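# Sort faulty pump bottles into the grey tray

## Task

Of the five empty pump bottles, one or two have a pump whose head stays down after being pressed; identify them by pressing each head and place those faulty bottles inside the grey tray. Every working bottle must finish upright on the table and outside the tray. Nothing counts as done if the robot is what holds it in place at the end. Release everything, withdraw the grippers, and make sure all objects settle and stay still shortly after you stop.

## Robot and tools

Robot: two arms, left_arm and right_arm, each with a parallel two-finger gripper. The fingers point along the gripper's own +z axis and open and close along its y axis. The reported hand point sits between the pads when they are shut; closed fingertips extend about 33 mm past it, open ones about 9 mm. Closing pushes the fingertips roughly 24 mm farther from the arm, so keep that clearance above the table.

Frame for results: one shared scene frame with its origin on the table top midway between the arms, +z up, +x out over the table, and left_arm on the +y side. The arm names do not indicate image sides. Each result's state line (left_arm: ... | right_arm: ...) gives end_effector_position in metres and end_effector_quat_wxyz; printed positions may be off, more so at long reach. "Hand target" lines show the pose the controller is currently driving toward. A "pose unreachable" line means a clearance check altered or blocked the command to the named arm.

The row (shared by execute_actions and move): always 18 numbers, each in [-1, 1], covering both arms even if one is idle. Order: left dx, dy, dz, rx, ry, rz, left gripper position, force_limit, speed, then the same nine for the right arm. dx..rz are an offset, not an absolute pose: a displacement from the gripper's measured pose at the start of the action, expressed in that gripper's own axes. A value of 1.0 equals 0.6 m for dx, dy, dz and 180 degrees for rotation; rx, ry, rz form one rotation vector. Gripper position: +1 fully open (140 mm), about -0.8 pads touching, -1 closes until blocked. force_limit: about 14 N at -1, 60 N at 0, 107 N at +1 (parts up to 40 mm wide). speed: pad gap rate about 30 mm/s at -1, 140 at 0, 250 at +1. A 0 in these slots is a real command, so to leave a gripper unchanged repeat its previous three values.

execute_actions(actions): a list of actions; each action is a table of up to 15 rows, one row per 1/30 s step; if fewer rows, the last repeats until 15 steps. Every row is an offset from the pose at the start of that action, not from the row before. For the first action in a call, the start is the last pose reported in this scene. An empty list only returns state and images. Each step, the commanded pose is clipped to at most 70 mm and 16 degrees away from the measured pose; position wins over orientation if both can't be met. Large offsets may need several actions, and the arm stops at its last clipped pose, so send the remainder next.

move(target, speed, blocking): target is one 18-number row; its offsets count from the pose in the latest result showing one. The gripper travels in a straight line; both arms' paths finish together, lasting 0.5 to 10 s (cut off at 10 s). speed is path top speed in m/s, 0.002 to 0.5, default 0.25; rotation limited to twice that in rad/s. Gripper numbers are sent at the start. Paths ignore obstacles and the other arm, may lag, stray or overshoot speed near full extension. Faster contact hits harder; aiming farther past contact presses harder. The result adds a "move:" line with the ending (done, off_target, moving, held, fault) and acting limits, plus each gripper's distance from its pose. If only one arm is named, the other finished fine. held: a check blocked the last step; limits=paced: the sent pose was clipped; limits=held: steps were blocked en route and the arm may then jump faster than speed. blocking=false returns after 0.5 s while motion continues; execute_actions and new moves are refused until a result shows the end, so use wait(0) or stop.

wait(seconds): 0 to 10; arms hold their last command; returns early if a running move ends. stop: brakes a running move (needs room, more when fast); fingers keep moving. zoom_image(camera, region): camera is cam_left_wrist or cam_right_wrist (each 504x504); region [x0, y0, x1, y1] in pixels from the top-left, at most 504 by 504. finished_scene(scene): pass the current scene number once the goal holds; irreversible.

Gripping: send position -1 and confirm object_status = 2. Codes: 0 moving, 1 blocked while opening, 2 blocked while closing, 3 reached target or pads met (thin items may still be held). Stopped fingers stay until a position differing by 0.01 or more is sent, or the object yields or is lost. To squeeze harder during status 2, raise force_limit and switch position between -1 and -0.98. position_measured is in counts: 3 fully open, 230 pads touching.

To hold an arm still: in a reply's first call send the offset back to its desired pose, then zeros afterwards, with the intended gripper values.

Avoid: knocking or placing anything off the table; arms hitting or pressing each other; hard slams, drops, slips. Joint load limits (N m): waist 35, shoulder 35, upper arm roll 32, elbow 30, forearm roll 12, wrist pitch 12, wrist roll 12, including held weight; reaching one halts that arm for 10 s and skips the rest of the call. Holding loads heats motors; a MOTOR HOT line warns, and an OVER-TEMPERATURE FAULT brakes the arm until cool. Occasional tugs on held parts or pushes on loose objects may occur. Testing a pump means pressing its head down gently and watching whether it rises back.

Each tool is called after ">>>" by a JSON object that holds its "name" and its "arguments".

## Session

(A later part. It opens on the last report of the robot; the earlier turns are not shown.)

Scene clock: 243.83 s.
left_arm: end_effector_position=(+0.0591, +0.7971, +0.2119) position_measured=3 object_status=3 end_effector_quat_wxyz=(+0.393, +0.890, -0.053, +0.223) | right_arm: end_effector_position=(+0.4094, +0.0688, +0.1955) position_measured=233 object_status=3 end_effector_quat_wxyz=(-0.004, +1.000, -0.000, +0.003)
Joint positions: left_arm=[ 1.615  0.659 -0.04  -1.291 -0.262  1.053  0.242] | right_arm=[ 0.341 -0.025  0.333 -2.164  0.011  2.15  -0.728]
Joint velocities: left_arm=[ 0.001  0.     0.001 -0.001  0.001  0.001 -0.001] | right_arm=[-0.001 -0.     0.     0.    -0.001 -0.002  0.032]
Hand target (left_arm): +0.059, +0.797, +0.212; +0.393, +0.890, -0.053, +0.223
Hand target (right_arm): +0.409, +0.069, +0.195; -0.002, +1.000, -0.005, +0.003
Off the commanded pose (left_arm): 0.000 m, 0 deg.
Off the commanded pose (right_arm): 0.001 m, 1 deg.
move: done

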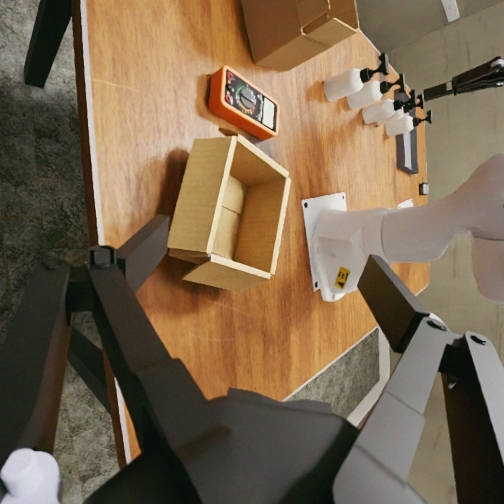

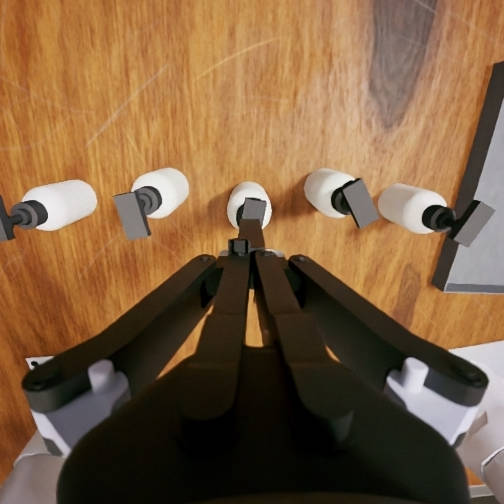

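>>> {"name": "move", "arguments": {"target": [0,0,0,0,0,0,1,0,0, -0.002,0.004,0.0642,-0.0025,-0.0019,0,-1,0,0], "speed": 0.05}}

>>> {"name": "zoom_image", "arguments": {"camera": "cam_left_wrist", "region": [360, 60, 460, 140]}}

>>> {"name": "move", "arguments": {"target": [0,0,0,0,0,0,1,0,0, 0,0,-0.06,0,0,0,-1,0,0], "speed": 0.1}}

>>> {"name": "move", "arguments": {"target": [0,0,0,0,0,0,1,0,0, 0.0285,-0.172,0,0,0,0,-1,0,0], "speed": 0.2}}

>>> {"name": "zoom_image", "arguments": {"camera": "cam_left_wrist", "region": [345, 45, 445, 135]}}

>>> {"name": "zoom_image", "arguments": {"camera": "cam_right_wrist", "region": [200, 160, 300, 260]}}

>>> {"name": "zoom_image", "arguments": {"camera": "cam_right_wrist", "region": [80, 170, 180, 270]}}

Scene clock: 260.53 s.
left_arm: end_effector_position=(+0.0591, +0.7971, +0.2119) position_measured=3 object_status=3 end_effector_quat_wxyz=(+0.393, +0.890, -0.053, +0.223) | right_arm: end_effector_position=(+0.4090, +0.0664, +0.1592) position_measured=233 object_status=3 end_effector_quat_wxyz=(-0.000, +1.000, -0.000, -0.001)
Joint positions: left_arm=[ 1.615  0.659 -0.04  -1.291 -0.262  1.053  0.242] | right_arm=[ 0.341  0.024  0.333 -2.206 -0.007  2.228 -0.718]
Joint velocities: left_arm=[ 0.001 -0.    -0.001 -0.    -0.001  0.     0.   ] | right_arm=[ 0.     0.001  0.002 -0.003 -0.003  0.012  0.002]
Hand target (left_arm): +0.059, +0.797, +0.212; +0.393, +0.890, -0.053, +0.223
Hand target (right_arm): +0.408, +0.067, +0.157; +0.000, +1.000, -0.000, -0.000
Off the commanded pose (left_arm): 0.000 m, 0 deg.
Off the commanded pose (right_arm): 0.002 m, 0 deg.
move: done

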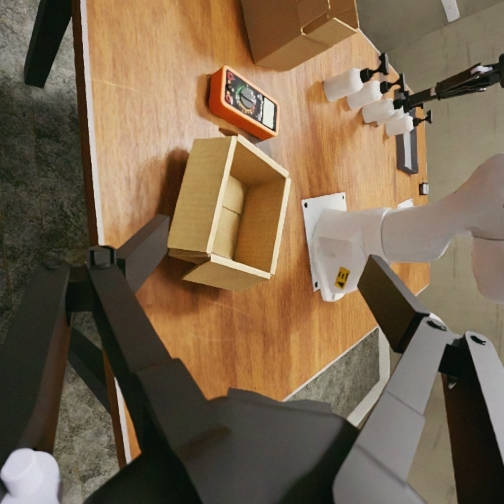

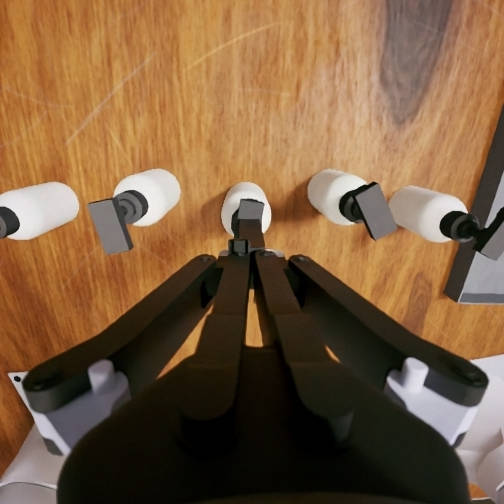

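Region (360, 60, 460, 140) of cam_left_wrist's 504x504 image, scaled by 5.040, with more detail than that image has; it fills the top 403 rows of this view, and the rest is white.

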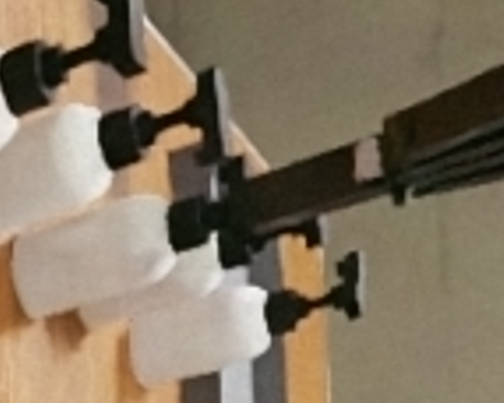

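Scene clock: 261.50 s.
left_arm: end_effector_position=(+0.0591, +0.7971, +0.2119) position_measured=3 object_status=3 end_effector_quat_wxyz=(+0.393, +0.890, -0.053, +0.223) | right_arm: end_effector_position=(+0.4089, +0.0675, +0.1946) position_measured=233 object_status=3 end_effector_quat_wxyz=(-0.001, +1.000, -0.000, +0.001)
Joint positions: left_arm=[ 1.615  0.659 -0.04  -1.291 -0.262  1.053  0.242] | right_arm=[ 0.341 -0.022  0.333 -2.162  0.008  2.143 -0.726]
Joint velocities: left_arm=[ 0.001  0.     0.    -0.     0.002 -0.001 -0.   ] | right_arm=[-0.002  0.002 -0.002  0.001  0.    -0.01  -0.003]
Hand target (left_arm): +0.059, +0.797, +0.212; +0.393, +0.890, -0.053, +0.223
Hand target (right_arm): +0.409, +0.067, +0.195; -0.001, +1.000, -0.000, -0.001
Off the commanded pose (left_arm): 0.000 m, 0 deg.
Off the commanded pose (right_arm): 0.001 m, 0 deg.
move: done

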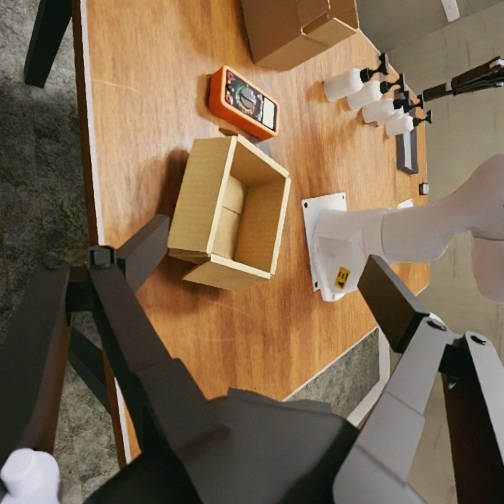

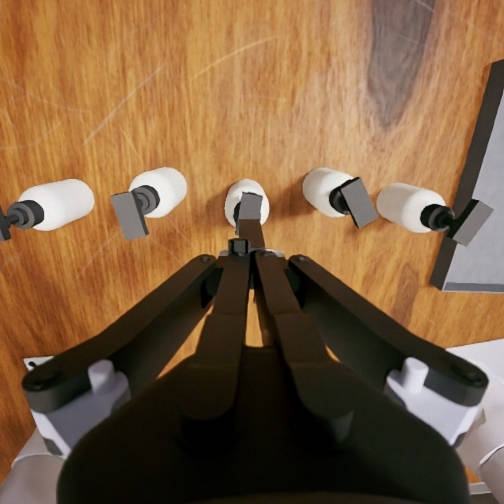

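Scene clock: 262.73 s.
left_arm: end_effector_position=(+0.0591, +0.7971, +0.2119) position_measured=3 object_status=3 end_effector_quat_wxyz=(+0.393, +0.890, -0.053, +0.223) | right_arm: end_effector_position=(+0.4260, +0.1719, +0.1950) position_measured=233 object_status=3 end_effector_quat_wxyz=(-0.003, +1.000, +0.006, +0.001)
Joint positions: left_arm=[ 1.615  0.659 -0.04  -1.291 -0.262  1.053  0.242] | right_arm=[ 0.446  0.259  0.348 -1.811 -0.097  2.06  -0.58 ]
Joint velocities: left_arm=[ 0.    -0.     0.001 -0.001  0.001  0.001  0.   ] | right_arm=[ 0.005  0.    -0.003  0.002 -0.    -0.007  0.029]
Hand target (left_arm): +0.059, +0.797, +0.212; +0.393, +0.890, -0.053, +0.223
Hand target (right_arm): +0.427, +0.171, +0.195; -0.000, +1.000, -0.000, +0.001
Off the commanded pose (left_arm): 0.000 m, 0 deg.
Off the commanded pose (right_arm): 0.001 m, 1 deg.
move: done

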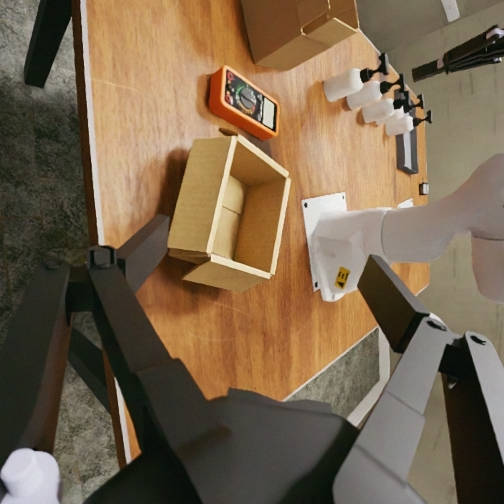

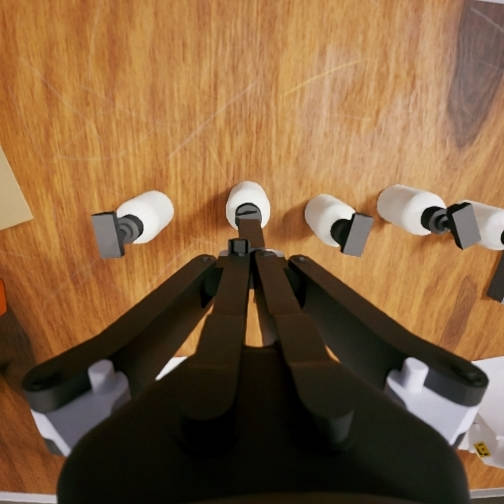

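Region (345, 45, 445, 135) of cam_left_wrist's 504x504 image, scaled by 5.040, with more detail than that image has; it fills the top 454 rows of this view, and the rest is white.

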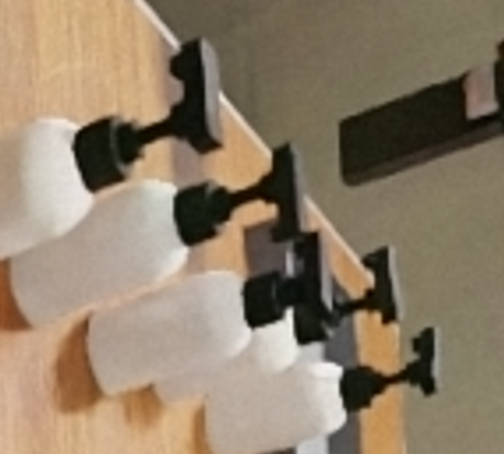

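Region (200, 160, 300, 260) of cam_right_wrist's 504x504 image, scaled by 5.040, with more detail than that image has.

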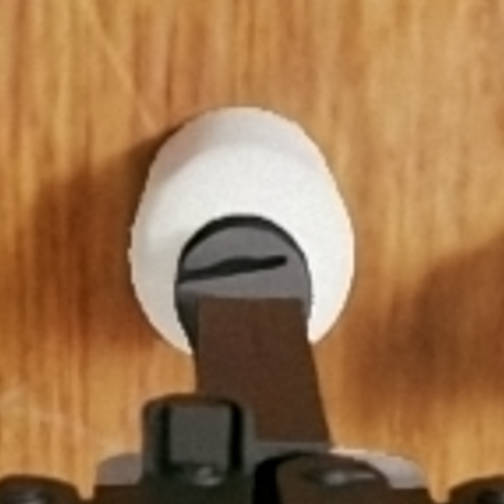

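Region (80, 170, 180, 270) of cam_right_wrist's 504x504 image, scaled by 5.040, with more detail than that image has.

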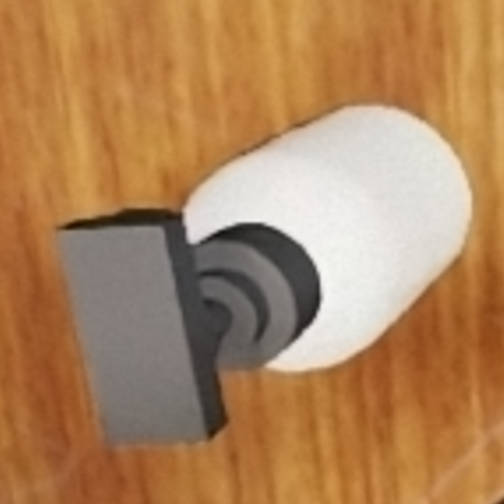

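>>> {"name": "move", "arguments": {"target": [0,0,0,0,0,0,1,0,0, -0.0037,0.001,0.065,-0.0019,-0.0006,0.0038,-1,0,0], "speed": 0.05}}

>>> {"name": "zoom_image", "arguments": {"camera": "cam_left_wrist", "region": [345, 45, 445, 135]}}

>>> {"name": "move", "arguments": {"target": [0,0,0,0,0,0,1,0,0, 0,0,-0.06,0,0,0,-1,0,0], "speed": 0.1}}

>>> {"name": "zoom_image", "arguments": {"camera": "cam_left_wrist", "region": [345, 45, 445, 135]}}

Scene clock: 274.50 s.
left_arm: end_effector_position=(+0.0591, +0.7971, +0.2119) position_measured=3 object_status=3 end_effector_quat_wxyz=(+0.393, +0.890, -0.053, +0.223) | right_arm: end_effector_position=(+0.4241, +0.1730, +0.1607) position_measured=233 object_status=3 end_effector_quat_wxyz=(-0.002, +1.000, +0.002, +0.001)
Joint positions: left_arm=[ 1.615  0.659 -0.04  -1.291 -0.262  1.053  0.242] | right_arm=[ 0.451  0.295  0.345 -1.854 -0.114  2.134 -0.557]
Joint velocities: left_arm=[ 0.001  0.     0.001 -0.001 -0.002 -0.001 -0.002] | right_arm=[ 0.     0.    -0.002 -0.001 -0.001  0.014  0.008]
Hand target (left_arm): +0.059, +0.797, +0.212; +0.393, +0.890, -0.053, +0.223
Hand target (right_arm): +0.424, +0.171, +0.156; -0.000, +1.000, -0.000, +0.000
Off the commanded pose (left_arm): 0.000 m, 0 deg.
Off the commanded pose (right_arm): 0.005 m, 0 deg.
move: off_target (right_arm)

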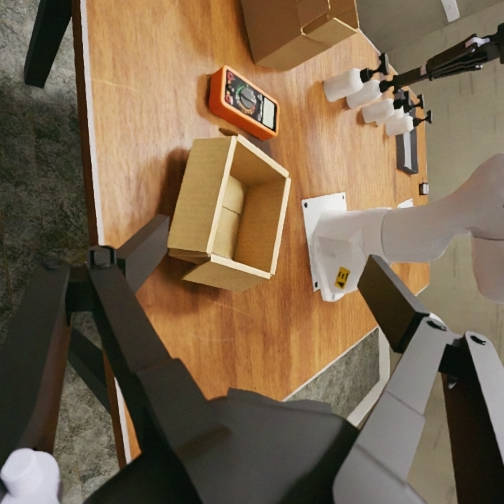

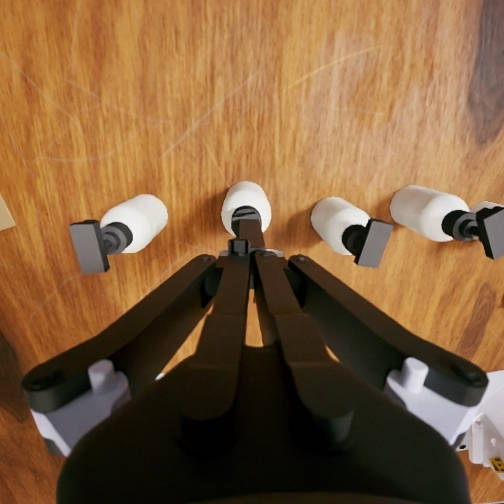

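Region (345, 45, 445, 135) of cam_left_wrist's 504x504 image, scaled by 5.040, with more detail than that image has; it fills the top 454 rows of this view, and the rest is white.

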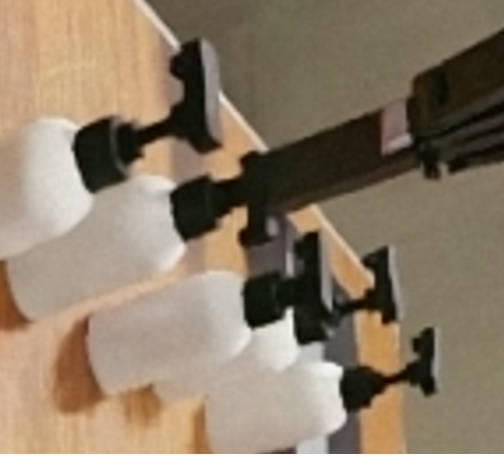

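Scene clock: 275.43 s.
left_arm: end_effector_position=(+0.0591, +0.7971, +0.2119) position_measured=3 object_status=3 end_effector_quat_wxyz=(+0.393, +0.890, -0.053, +0.223) | right_arm: end_effector_position=(+0.4254, +0.1731, +0.1962) position_measured=233 object_status=3 end_effector_quat_wxyz=(-0.003, +1.000, +0.000, +0.003)
Joint positions: left_arm=[ 1.615  0.659 -0.04  -1.291 -0.262  1.053  0.242] | right_arm=[ 0.45   0.258  0.347 -1.81  -0.1    2.06  -0.564]
Joint velocities: left_arm=[ 0.001  0.    -0.001 -0.001  0.002  0.     0.001] | right_arm=[ 0.001 -0.    -0.001 -0.     0.001 -0.012 -0.004]
Hand target (left_arm): +0.059, +0.797, +0.212; +0.393, +0.890, -0.053, +0.223
Hand target (right_arm): +0.424, +0.173, +0.197; -0.003, +1.000, +0.002, +0.000
Off the commanded pose (left_arm): 0.000 m, 0 deg.
Off the commanded pose (right_arm): 0.001 m, 0 deg.
move: done

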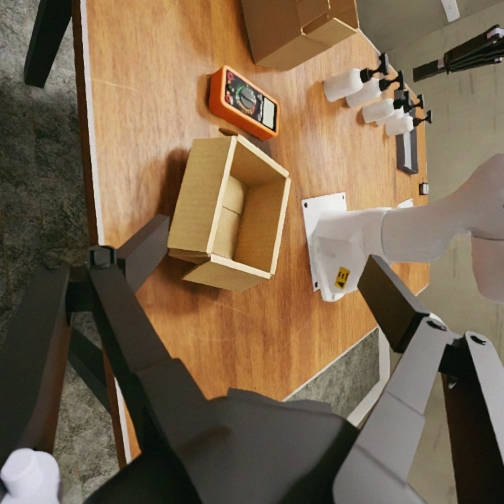

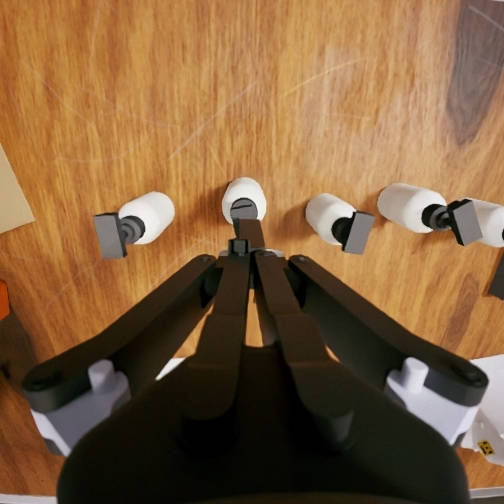

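Region (345, 45, 445, 135) of cam_left_wrist's 504x504 image, scaled by 5.040, with more detail than that image has; it fills the top 454 rows of this view, and the rest is white.

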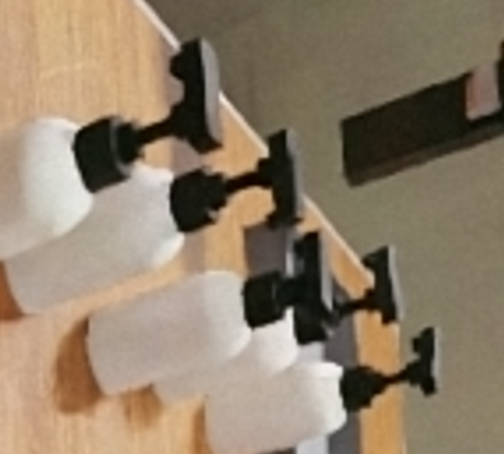

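>>> {"name": "move", "arguments": {"target": [0,0,0,0,0,0,1,0,0, -0.0228,-0.2087,0,-0.0019,-0.0019,0,-1,0,0], "speed": 0.2}}

>>> {"name": "zoom_image", "arguments": {"camera": "cam_left_wrist", "region": [320, 20, 430, 120]}}

>>> {"name": "zoom_image", "arguments": {"camera": "cam_right_wrist", "region": [200, 160, 300, 260]}}

Scene clock: 287.07 s.
left_arm: end_effector_position=(+0.0591, +0.7971, +0.2119) position_measured=3 object_status=3 end_effector_quat_wxyz=(+0.393, +0.890, -0.053, +0.223) | right_arm: end_effector_position=(+0.4122, +0.2999, +0.1977) position_measured=233 object_status=3 end_effector_quat_wxyz=(-0.003, +1.000, +0.005, +0.001)
Joint positions: left_arm=[ 1.615  0.659 -0.04  -1.291 -0.262  1.053  0.242] | right_arm=[ 0.667  0.609  0.308 -1.278 -0.18   1.865 -0.433]
Joint velocities: left_arm=[-0.001  0.001  0.001 -0.     0.    -0.001  0.001] | right_arm=[ 0.005  0.002 -0.005  0.002 -0.001 -0.015  0.017]
Hand target (left_arm): +0.059, +0.797, +0.212; +0.393, +0.890, -0.053, +0.223
Hand target (right_arm): +0.412, +0.298, +0.197; -0.000, +1.000, +0.001, -0.000
Off the commanded pose (left_arm): 0.000 m, 0 deg.
Off the commanded pose (right_arm): 0.002 m, 1 deg.
move: done

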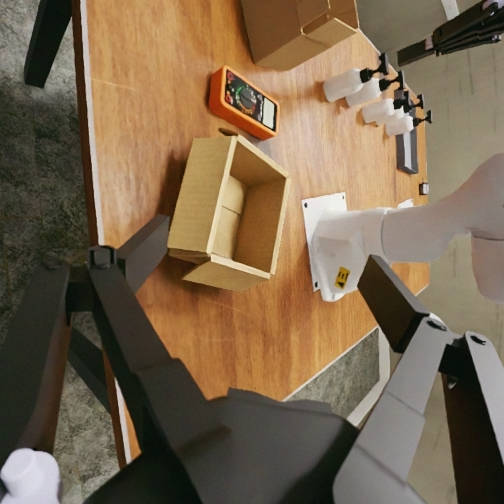

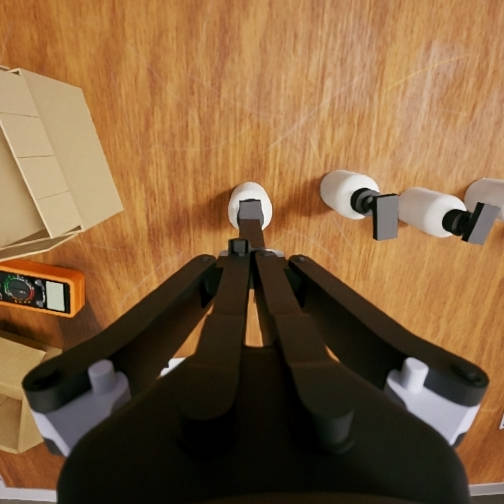

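Region (320, 20, 430, 120) of cam_left_wrist's 504x504 image, scaled by 4.582, with more detail than that image has; it fills the top 458 rows of this view, and the rest is white.

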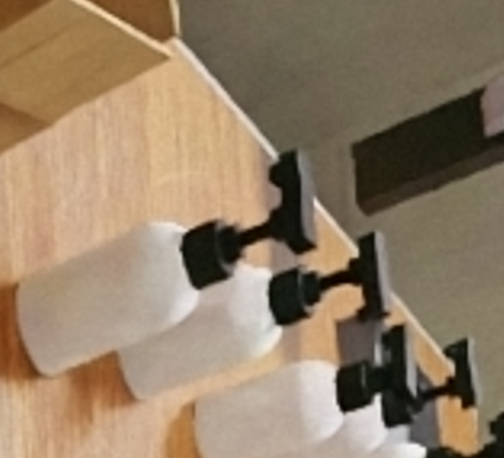

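Region (200, 160, 300, 260) of cam_right_wrist's 504x504 image, scaled by 5.040, with more detail than that image has.

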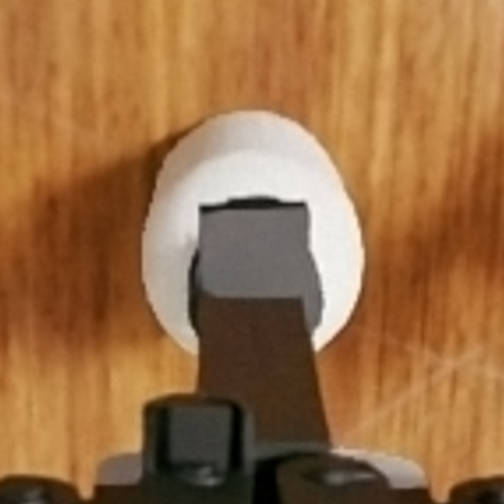

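>>> {"name": "move", "arguments": {"target": [0,0,0,0,0,0,1,0,0, -0.0067,0.0045,0.068,-0.0019,-0.0006,0.0032,-1,0,0], "speed": 0.05}}

>>> {"name": "zoom_image", "arguments": {"camera": "cam_left_wrist", "region": [320, 20, 430, 120]}}

>>> {"name": "move", "arguments": {"target": [0,0,0,0,0,0,1,0,0, 0,0,-0.07,0,0,0,-1,0,0], "speed": 0.1}}

>>> {"name": "zoom_image", "arguments": {"camera": "cam_left_wrist", "region": [320, 20, 430, 120]}}

Scene clock: 296.57 s.
left_arm: end_effector_position=(+0.0591, +0.7971, +0.2119) position_measured=3 object_status=3 end_effector_quat_wxyz=(+0.393, +0.890, -0.053, +0.223) | right_arm: end_effector_position=(+0.4075, +0.2978, +0.1596) position_measured=233 object_status=3 end_effector_quat_wxyz=(-0.001, +1.000, +0.002, -0.002)
Joint positions: left_arm=[ 1.615  0.659 -0.04  -1.291 -0.262  1.053  0.242] | right_arm=[ 0.668  0.62   0.3   -1.356 -0.181  1.948 -0.419]
Joint velocities: left_arm=[-0.001  0.    -0.001 -0.    -0.002 -0.     0.002] | right_arm=[-0.001  0.002 -0.002 -0.002 -0.001  0.013  0.004]
Hand target (left_arm): +0.059, +0.797, +0.212; +0.393, +0.890, -0.053, +0.223
Hand target (right_arm): +0.408, +0.297, +0.157; +0.000, +1.000, +0.000, -0.000
Off the commanded pose (left_arm): 0.000 m, 0 deg.
Off the commanded pose (right_arm): 0.003 m, 0 deg.
move: done

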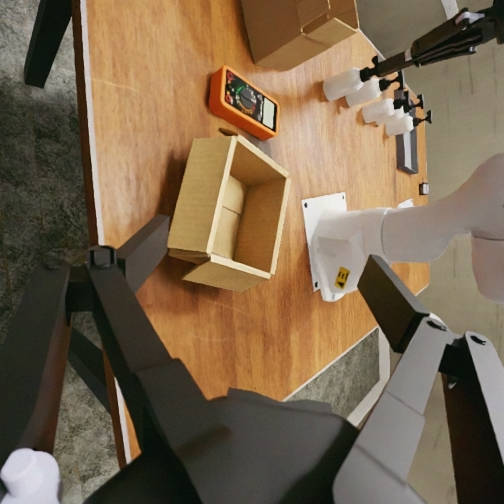

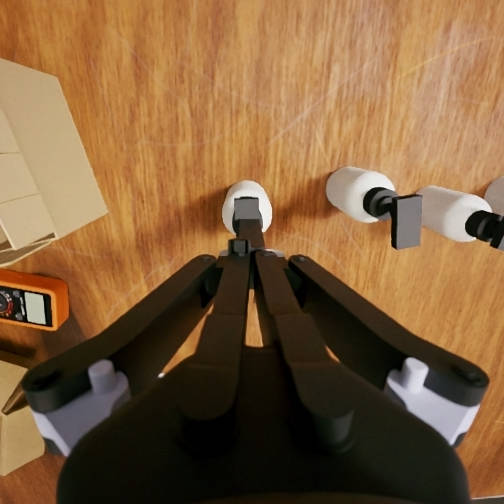

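Region (320, 20, 430, 120) of cam_left_wrist's 504x504 image, scaled by 4.582, with more detail than that image has; it fills the top 458 rows of this view, and the rest is white.

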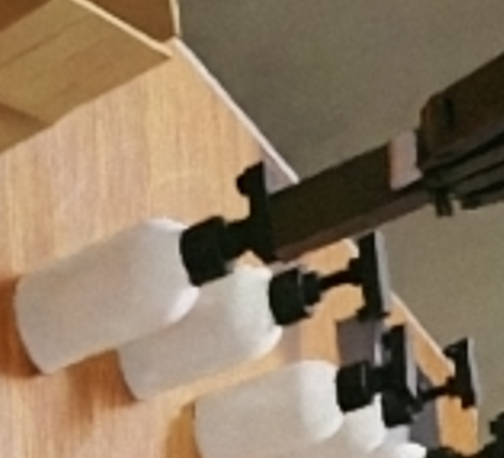

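Scene clock: 297.53 s.
left_arm: end_effector_position=(+0.0591, +0.7971, +0.2119) position_measured=3 object_status=3 end_effector_quat_wxyz=(+0.393, +0.890, -0.053, +0.223) | right_arm: end_effector_position=(+0.4099, +0.2978, +0.2020) position_measured=233 object_status=3 end_effector_quat_wxyz=(-0.002, +1.000, -0.000, +0.001)
Joint positions: left_arm=[ 1.615  0.659 -0.04  -1.291 -0.262  1.053  0.242] | right_arm=[ 0.668  0.596  0.307 -1.287 -0.178  1.861 -0.421]
Joint velocities: left_arm=[-0.001  0.     0.001  0.001  0.     0.     0.001] | right_arm=[ 0.     0.     0.002  0.     0.001 -0.011  0.   ]
Hand target (left_arm): +0.059, +0.797, +0.212; +0.393, +0.890, -0.053, +0.223
Hand target (right_arm): +0.408, +0.298, +0.202; -0.001, +1.000, +0.002, -0.002
Off the commanded pose (left_arm): 0.000 m, 0 deg.
Off the commanded pose (right_arm): 0.002 m, 0 deg.
move: done

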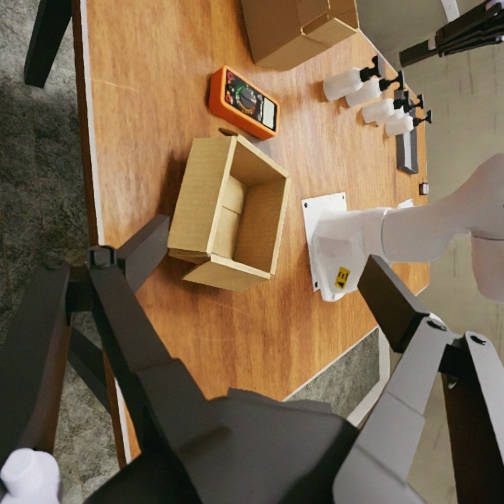

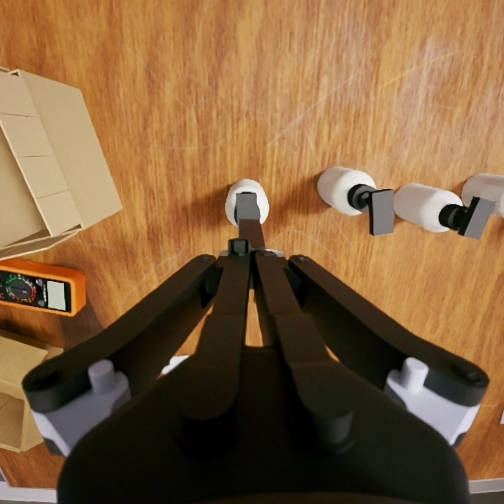

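Region (320, 20, 430, 120) of cam_left_wrist's 504x504 image, scaled by 4.582, with more detail than that image has; it fills the top 458 rows of this view, and the rest is white.

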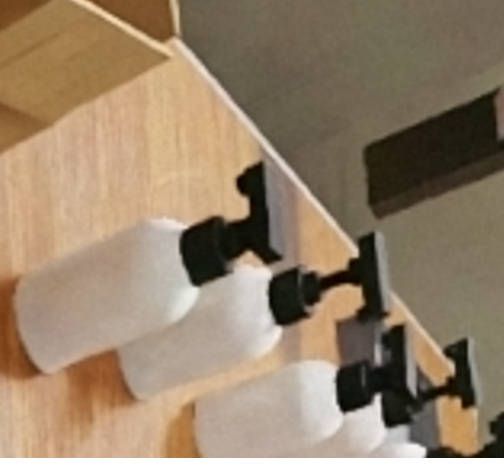

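>>> {"name": "zoom_image", "arguments": {"camera": "cam_right_wrist", "region": [200, 160, 300, 260]}}

Region (200, 160, 300, 260) of cam_right_wrist's 504x504 image, scaled by 5.040, with more detail than that image has.

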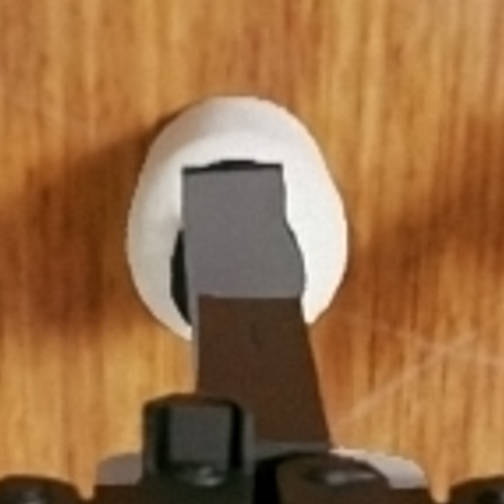

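>>> {"name": "move", "arguments": {"target": [0,0,0,0,0,0,1,0,0, 0.0067,-0.005,0.225,-0.0013,-0.0006,0,0.1,0,1], "speed": 0.13}}

>>> {"name": "zoom_image", "arguments": {"camera": "cam_left_wrist", "region": [310, 30, 430, 130]}}

Scene clock: 337.53 s.
left_arm: end_effector_position=(+0.0591, +0.7971, +0.2119) position_measured=3 object_status=3 end_effector_quat_wxyz=(+0.393, +0.890, -0.053, +0.223) | right_arm: end_effector_position=(+0.4125, +0.2999, +0.0658) position_measured=117 object_status=3 end_effector_quat_wxyz=(+0.002, +1.000, +0.001, -0.003)
Joint positions: left_arm=[ 1.615  0.659 -0.04  -1.291 -0.262  1.053  0.242] | right_arm=[ 0.676  0.736  0.276 -1.406 -0.21   2.106 -0.406]
Joint velocities: left_arm=[-0.001  0.001 -0.001 -0.001 -0.001 -0.    -0.001] | right_arm=[ 0.002  0.    -0.003 -0.001 -0.     0.011  0.002]
Hand target (left_arm): +0.059, +0.797, +0.212; +0.393, +0.890, -0.053, +0.223
Hand target (right_arm): +0.415, +0.301, +0.067; +0.000, +1.000, -0.000, +0.000
Off the commanded pose (left_arm): 0.000 m, 0 deg.
Off the commanded pose (right_arm): 0.002 m, 0 deg.
move: done

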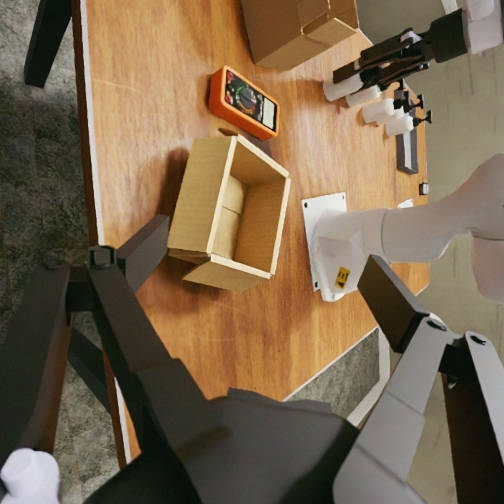

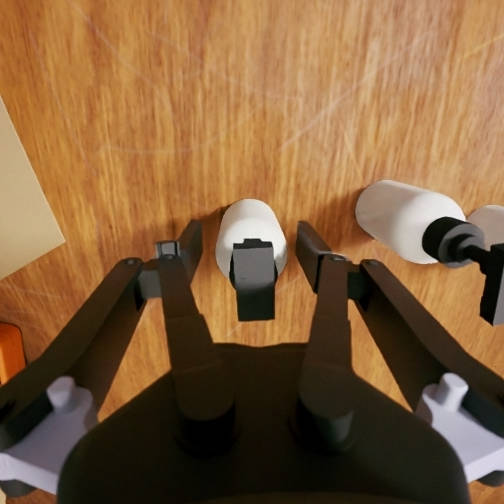

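Region (310, 30, 430, 130) of cam_left_wrist's 504x504 image, scaled by 4.200, with more detail than that image has.

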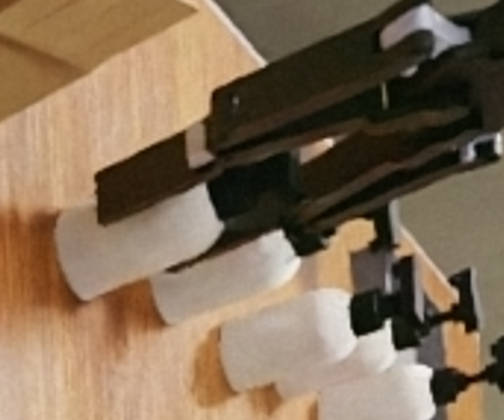

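>>> {"name": "zoom_image", "arguments": {"camera": "cam_right_wrist", "region": [180, 190, 330, 340]}}

Region (180, 190, 330, 340) of cam_right_wrist's 504x504 image, scaled by 3.360, with more detail than that image has.

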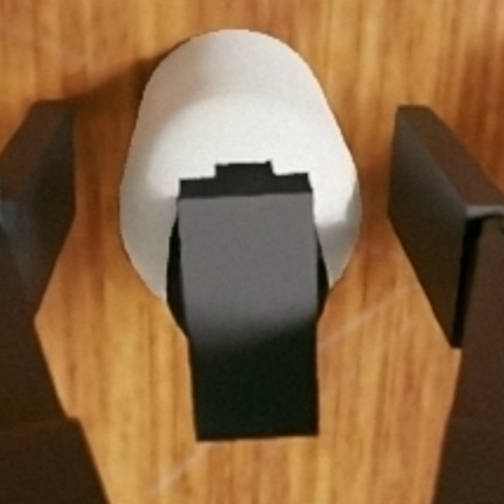

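>>> {"name": "execute_actions", "arguments": {"actions": [[[0,0,0,0,0,0,1,0,0, 0.002,0,0,0,0,0,-1,0,-0.3]]]}}

Scene clock: 343.40 s.
left_arm: end_effector_position=(+0.0591, +0.7971, +0.2119) position_measured=3 object_status=3 end_effector_quat_wxyz=(+0.393, +0.890, -0.053, +0.223) | right_arm: end_effector_position=(+0.4133, +0.3009, +0.0665) position_measured=160 object_status=2 end_effector_quat_wxyz=(+0.001, +1.000, +0.001, -0.003)
Joint positions: left_arm=[ 1.615  0.659 -0.04  -1.291 -0.262  1.053  0.242] | right_arm=[ 0.676  0.737  0.276 -1.404 -0.21   2.108 -0.406]
Joint velocities: left_arm=[ 0.001 -0.001  0.001  0.    -0.001  0.    -0.002] | right_arm=[ 0.     0.001 -0.001 -0.001  0.    -0.001  0.002]
Hand target (left_arm): +0.059, +0.797, +0.212; +0.393, +0.890, -0.053, +0.223
Hand target (right_arm): +0.414, +0.300, +0.066; +0.002, +1.000, +0.001, -0.003
Off the commanded pose (left_arm): 0.000 m, 0 deg.
Off the commanded pose (right_arm): 0.001 m, 0 deg.

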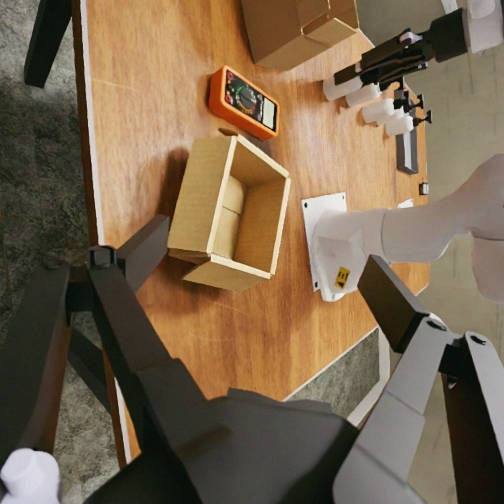

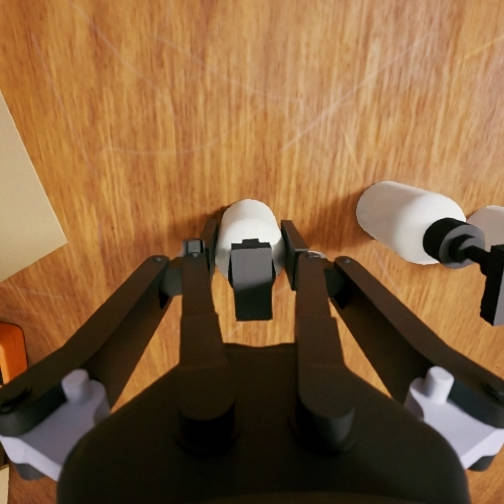

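>>> {"name": "move", "arguments": {"target": [0,0,0,0,0,0,1,0,0, -0.03,0.025,-0.289,0.0006,0.0019,0.0006,-1,0,-0.3], "speed": 0.25}}

>>> {"name": "move", "arguments": {"target": [0,0,0,0,0,0,1,0,0, 0.18,1.0,0.0,0,0,0,-1,0,-0.3], "speed": 0.35}}

Scene clock: 357.57 s.
left_arm: end_effector_position=(+0.0591, +0.7971, +0.2119) position_measured=3 object_status=3 end_effector_quat_wxyz=(+0.393, +0.890, -0.053, +0.223) | right_arm: end_effector_position=(+0.3981, +0.2868, +0.2405) position_measured=160 object_status=2 end_effector_quat_wxyz=(-0.002, +1.000, -0.002, +0.003)
Joint positions: left_arm=[ 1.615  0.659 -0.04  -1.291 -0.262  1.053  0.242] | right_arm=[ 0.669  0.52   0.31  -1.309 -0.161  1.81  -0.415]
Joint velocities: left_arm=[-0.001 -0.002 -0.001  0.    -0.001 -0.001  0.001] | right_arm=[-0.    -0.     0.001  0.     0.002 -0.012 -0.001]
Hand target (left_arm): +0.059, +0.797, +0.212; +0.393, +0.890, -0.053, +0.223
Hand target (right_arm): +0.396, +0.286, +0.240; -0.000, +1.000, -0.000, +0.000
Off the commanded pose (left_arm): 0.000 m, 0 deg.
Off the commanded pose (right_arm): 0.002 m, 0 deg.
move: done

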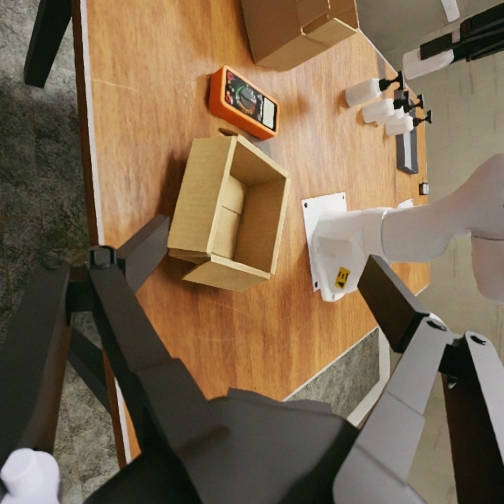

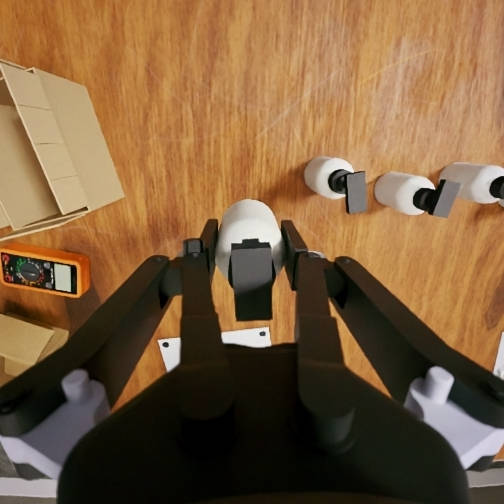

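Scene clock: 360.37 s.
left_arm: end_effector_position=(+0.0591, +0.7971, +0.2119) position_measured=3 object_status=3 end_effector_quat_wxyz=(+0.393, +0.890, -0.053, +0.223) | right_arm: end_effector_position=(+0.4986, -0.3129, +0.2387) position_measured=160 object_status=2 end_effector_quat_wxyz=(-0.004, +1.000, -0.010, +0.003)
Joint positions: left_arm=[ 1.615  0.659 -0.04  -1.291 -0.262  1.053  0.242] | right_arm=[ 0.24  -0.362 -0.346 -2.382 -0.127  2.043 -1.406]
Joint velocities: left_arm=[ 0.001  0.001 -0.002 -0.     0.     0.001  0.   ] | right_arm=[-0.001 -0.002 -0.     0.002  0.    -0.001 -0.029]
Hand target (left_arm): +0.059, +0.797, +0.212; +0.393, +0.890, -0.053, +0.223
Hand target (right_arm): +0.500, -0.314, +0.240; -0.003, +1.000, -0.003, +0.004
Off the commanded pose (left_arm): 0.000 m, 0 deg.
Off the commanded pose (right_arm): 0.005 m, 1 deg.
move: off_target (right_arm)

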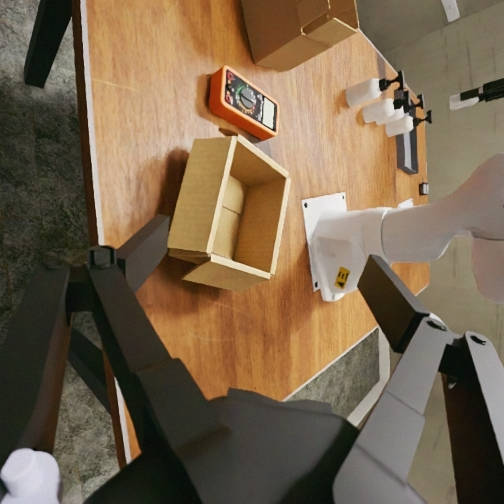

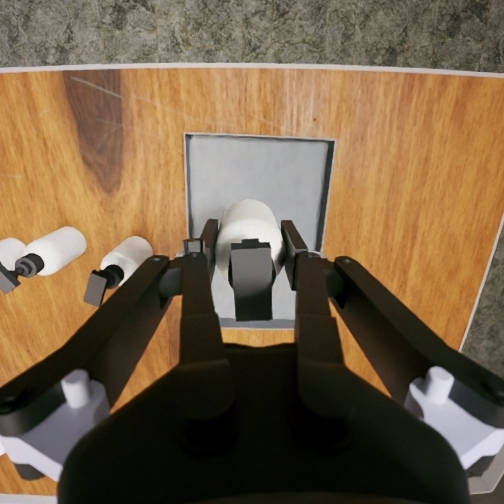

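>>> {"name": "move", "arguments": {"target": [0,0,0,0,0,0,1,0,0, 0,0.018,0.258,-0.0025,-0.0019,-0.0064,-1,0,-0.3], "speed": 0.25}}

>>> {"name": "move", "arguments": {"target": [0,0,0,0,0,0,1,0,0, 0,0,0.022,0,0,0,-1,0,-0.3], "speed": 0.03}}

>>> {"name": "zoom_image", "arguments": {"camera": "cam_left_wrist", "region": [385, 85, 485, 185]}}

Scene clock: 368.07 s.
left_arm: end_effector_position=(+0.0591, +0.7971, +0.2119) position_measured=3 object_status=3 end_effector_quat_wxyz=(+0.393, +0.890, -0.053, +0.223) | right_arm: end_effector_position=(+0.4972, -0.3236, +0.0836) position_measured=160 object_status=2 end_effector_quat_wxyz=(+0.002, +1.000, -0.003, -0.003)
Joint positions: left_arm=[ 1.615  0.659 -0.04  -1.291 -0.262  1.053  0.242] | right_arm=[ 0.253 -0.1   -0.411 -2.573 -0.07   2.474 -1.491]
Joint velocities: left_arm=[-0.001 -0.     0.002  0.     0.001  0.001  0.001] | right_arm=[-0.001  0.002 -0.001  0.     0.005  0.012 -0.019]
Hand target (left_arm): +0.059, +0.797, +0.212; +0.393, +0.890, -0.053, +0.223
Hand target (right_arm): +0.499, -0.323, +0.084; +0.001, +1.000, -0.000, +0.000
Off the commanded pose (left_arm): 0.000 m, 0 deg.
Off the commanded pose (right_arm): 0.002 m, 1 deg.
move: done

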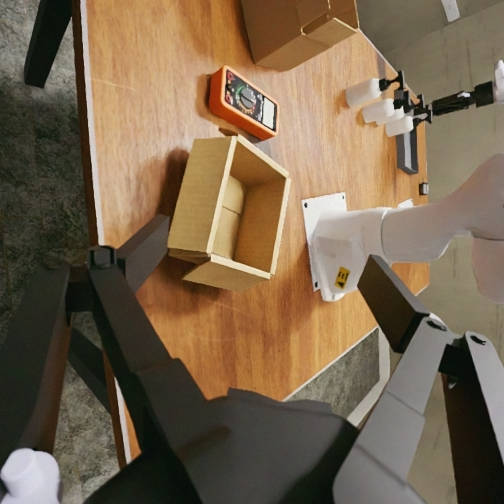

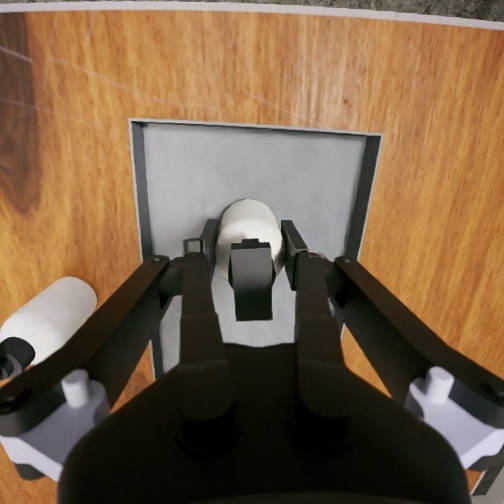

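Scene clock: 368.80 s.
left_arm: end_effector_position=(+0.0591, +0.7971, +0.2119) position_measured=3 object_status=3 end_effector_quat_wxyz=(+0.393, +0.890, -0.053, +0.223) | right_arm: end_effector_position=(+0.4964, -0.3245, +0.0711) position_measured=160 object_status=2 end_effector_quat_wxyz=(+0.003, +1.000, -0.005, -0.004)
Joint positions: left_arm=[ 1.615  0.659 -0.04  -1.291 -0.262  1.053  0.242] | right_arm=[ 0.253 -0.068 -0.411 -2.579 -0.056  2.507 -1.498]
Joint velocities: left_arm=[-0.001  0.    -0.001  0.002  0.     0.     0.   ] | right_arm=[-0.     0.001  0.001  0.     0.007  0.019 -0.01 ]
Hand target (left_arm): +0.059, +0.797, +0.212; +0.393, +0.890, -0.053, +0.223
Hand target (right_arm): +0.497, -0.324, +0.070; +0.002, +1.000, -0.003, -0.003
Off the commanded pose (left_arm): 0.000 m, 0 deg.
Off the commanded pose (right_arm): 0.001 m, 0 deg.
move: done

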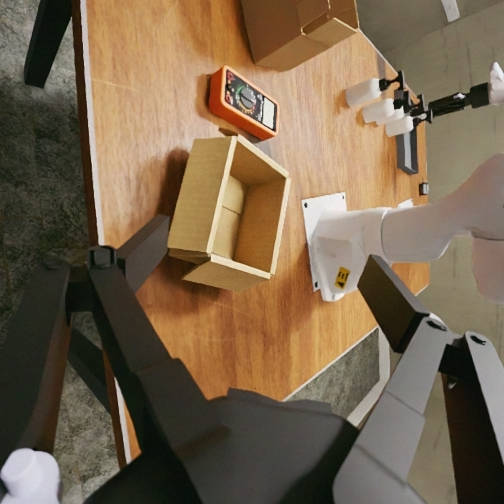

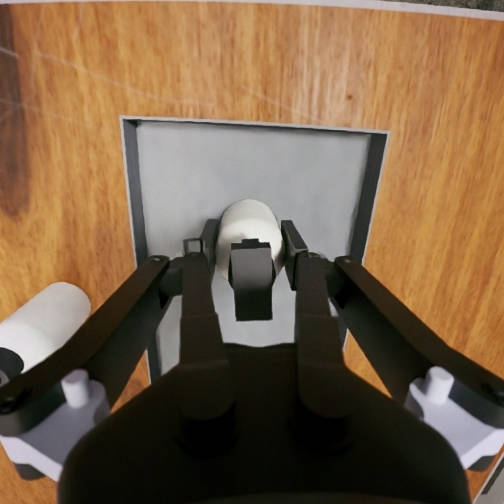

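Region (385, 85, 485, 185) of cam_left_wrist's 504x504 image, scaled by 5.040, with more detail than that image has.

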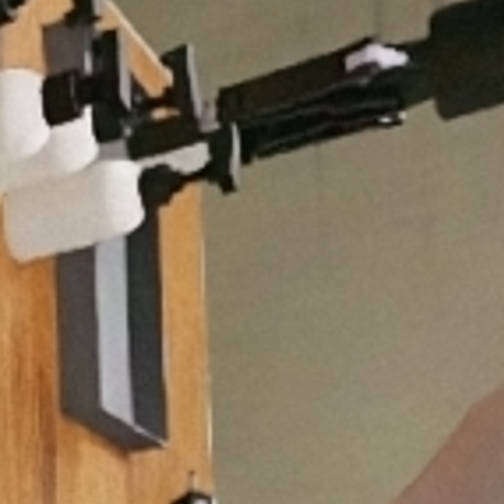

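>>> {"name": "execute_actions", "arguments": {"actions": [[[0,0,0,0,0,0,1,0,0, 0,0,0.002,0.001,0.001,-0.001,-1,0,-0.3],[0,0,0,0,0,0,1,0,0, 0,0,0.003,0.001,0.002,-0.002,-1,0,-0.3],[0,0,0,0,0,0,1,0,0, 0,0,0.004,0.002,0.0025,-0.003,-1,0,-0.3],[0,0,0,0,0,0,1,0,0, 0,0,0.005,0.002,0.0025,-0.003,-1,0,-0.3],[0,0,0,0,0,0,1,0,0, 0,0,0.006,0.002,0.0025,-0.003,-1,0,-0.3],[0,0,0,0,0,0,1,0,0, 0,0,0.007,0.002,0.0025,-0.003,-1,0,-0.3],[0,0,0,0,0,0,1,0,0, 0,0,0.008,0.002,0.0025,-0.003,-1,0,-0.3],[0,0,0,0,0,0,1,0,0, 0,0,0.009,0.002,0.0025,-0.003,-1,0,-0.3]]]}}

Scene clock: 374.27 s.
left_arm: end_effector_position=(+0.0591, +0.7971, +0.2119) position_measured=3 object_status=3 end_effector_quat_wxyz=(+0.393, +0.890, -0.053, +0.223) | right_arm: end_effector_position=(+0.4973, -0.3239, +0.0678) position_measured=160 object_status=2 end_effector_quat_wxyz=(+0.001, +1.000, -0.002, +0.000)
Joint positions: left_arm=[ 1.615  0.659 -0.04  -1.291 -0.262  1.053  0.242] | right_arm=[ 0.253 -0.063 -0.412 -2.588 -0.047  2.529 -1.513]
Joint velocities: left_arm=[-0.     0.001  0.001 -0.001  0.     0.001  0.001] | right_arm=[-0.001  0.002  0.001 -0.001  0.005  0.012 -0.016]
Hand target (left_arm): +0.059, +0.797, +0.212; +0.393, +0.890, -0.053, +0.223
Hand target (right_arm): +0.496, -0.325, +0.066; +0.000, +1.000, -0.000, -0.000
Off the commanded pose (left_arm): 0.000 m, 0 deg.
Off the commanded pose (right_arm): 0.002 m, 0 deg.

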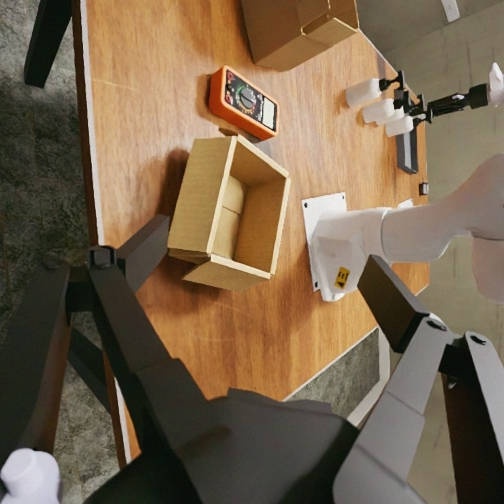

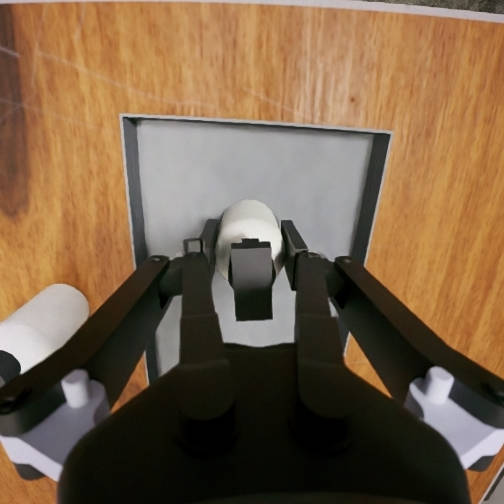

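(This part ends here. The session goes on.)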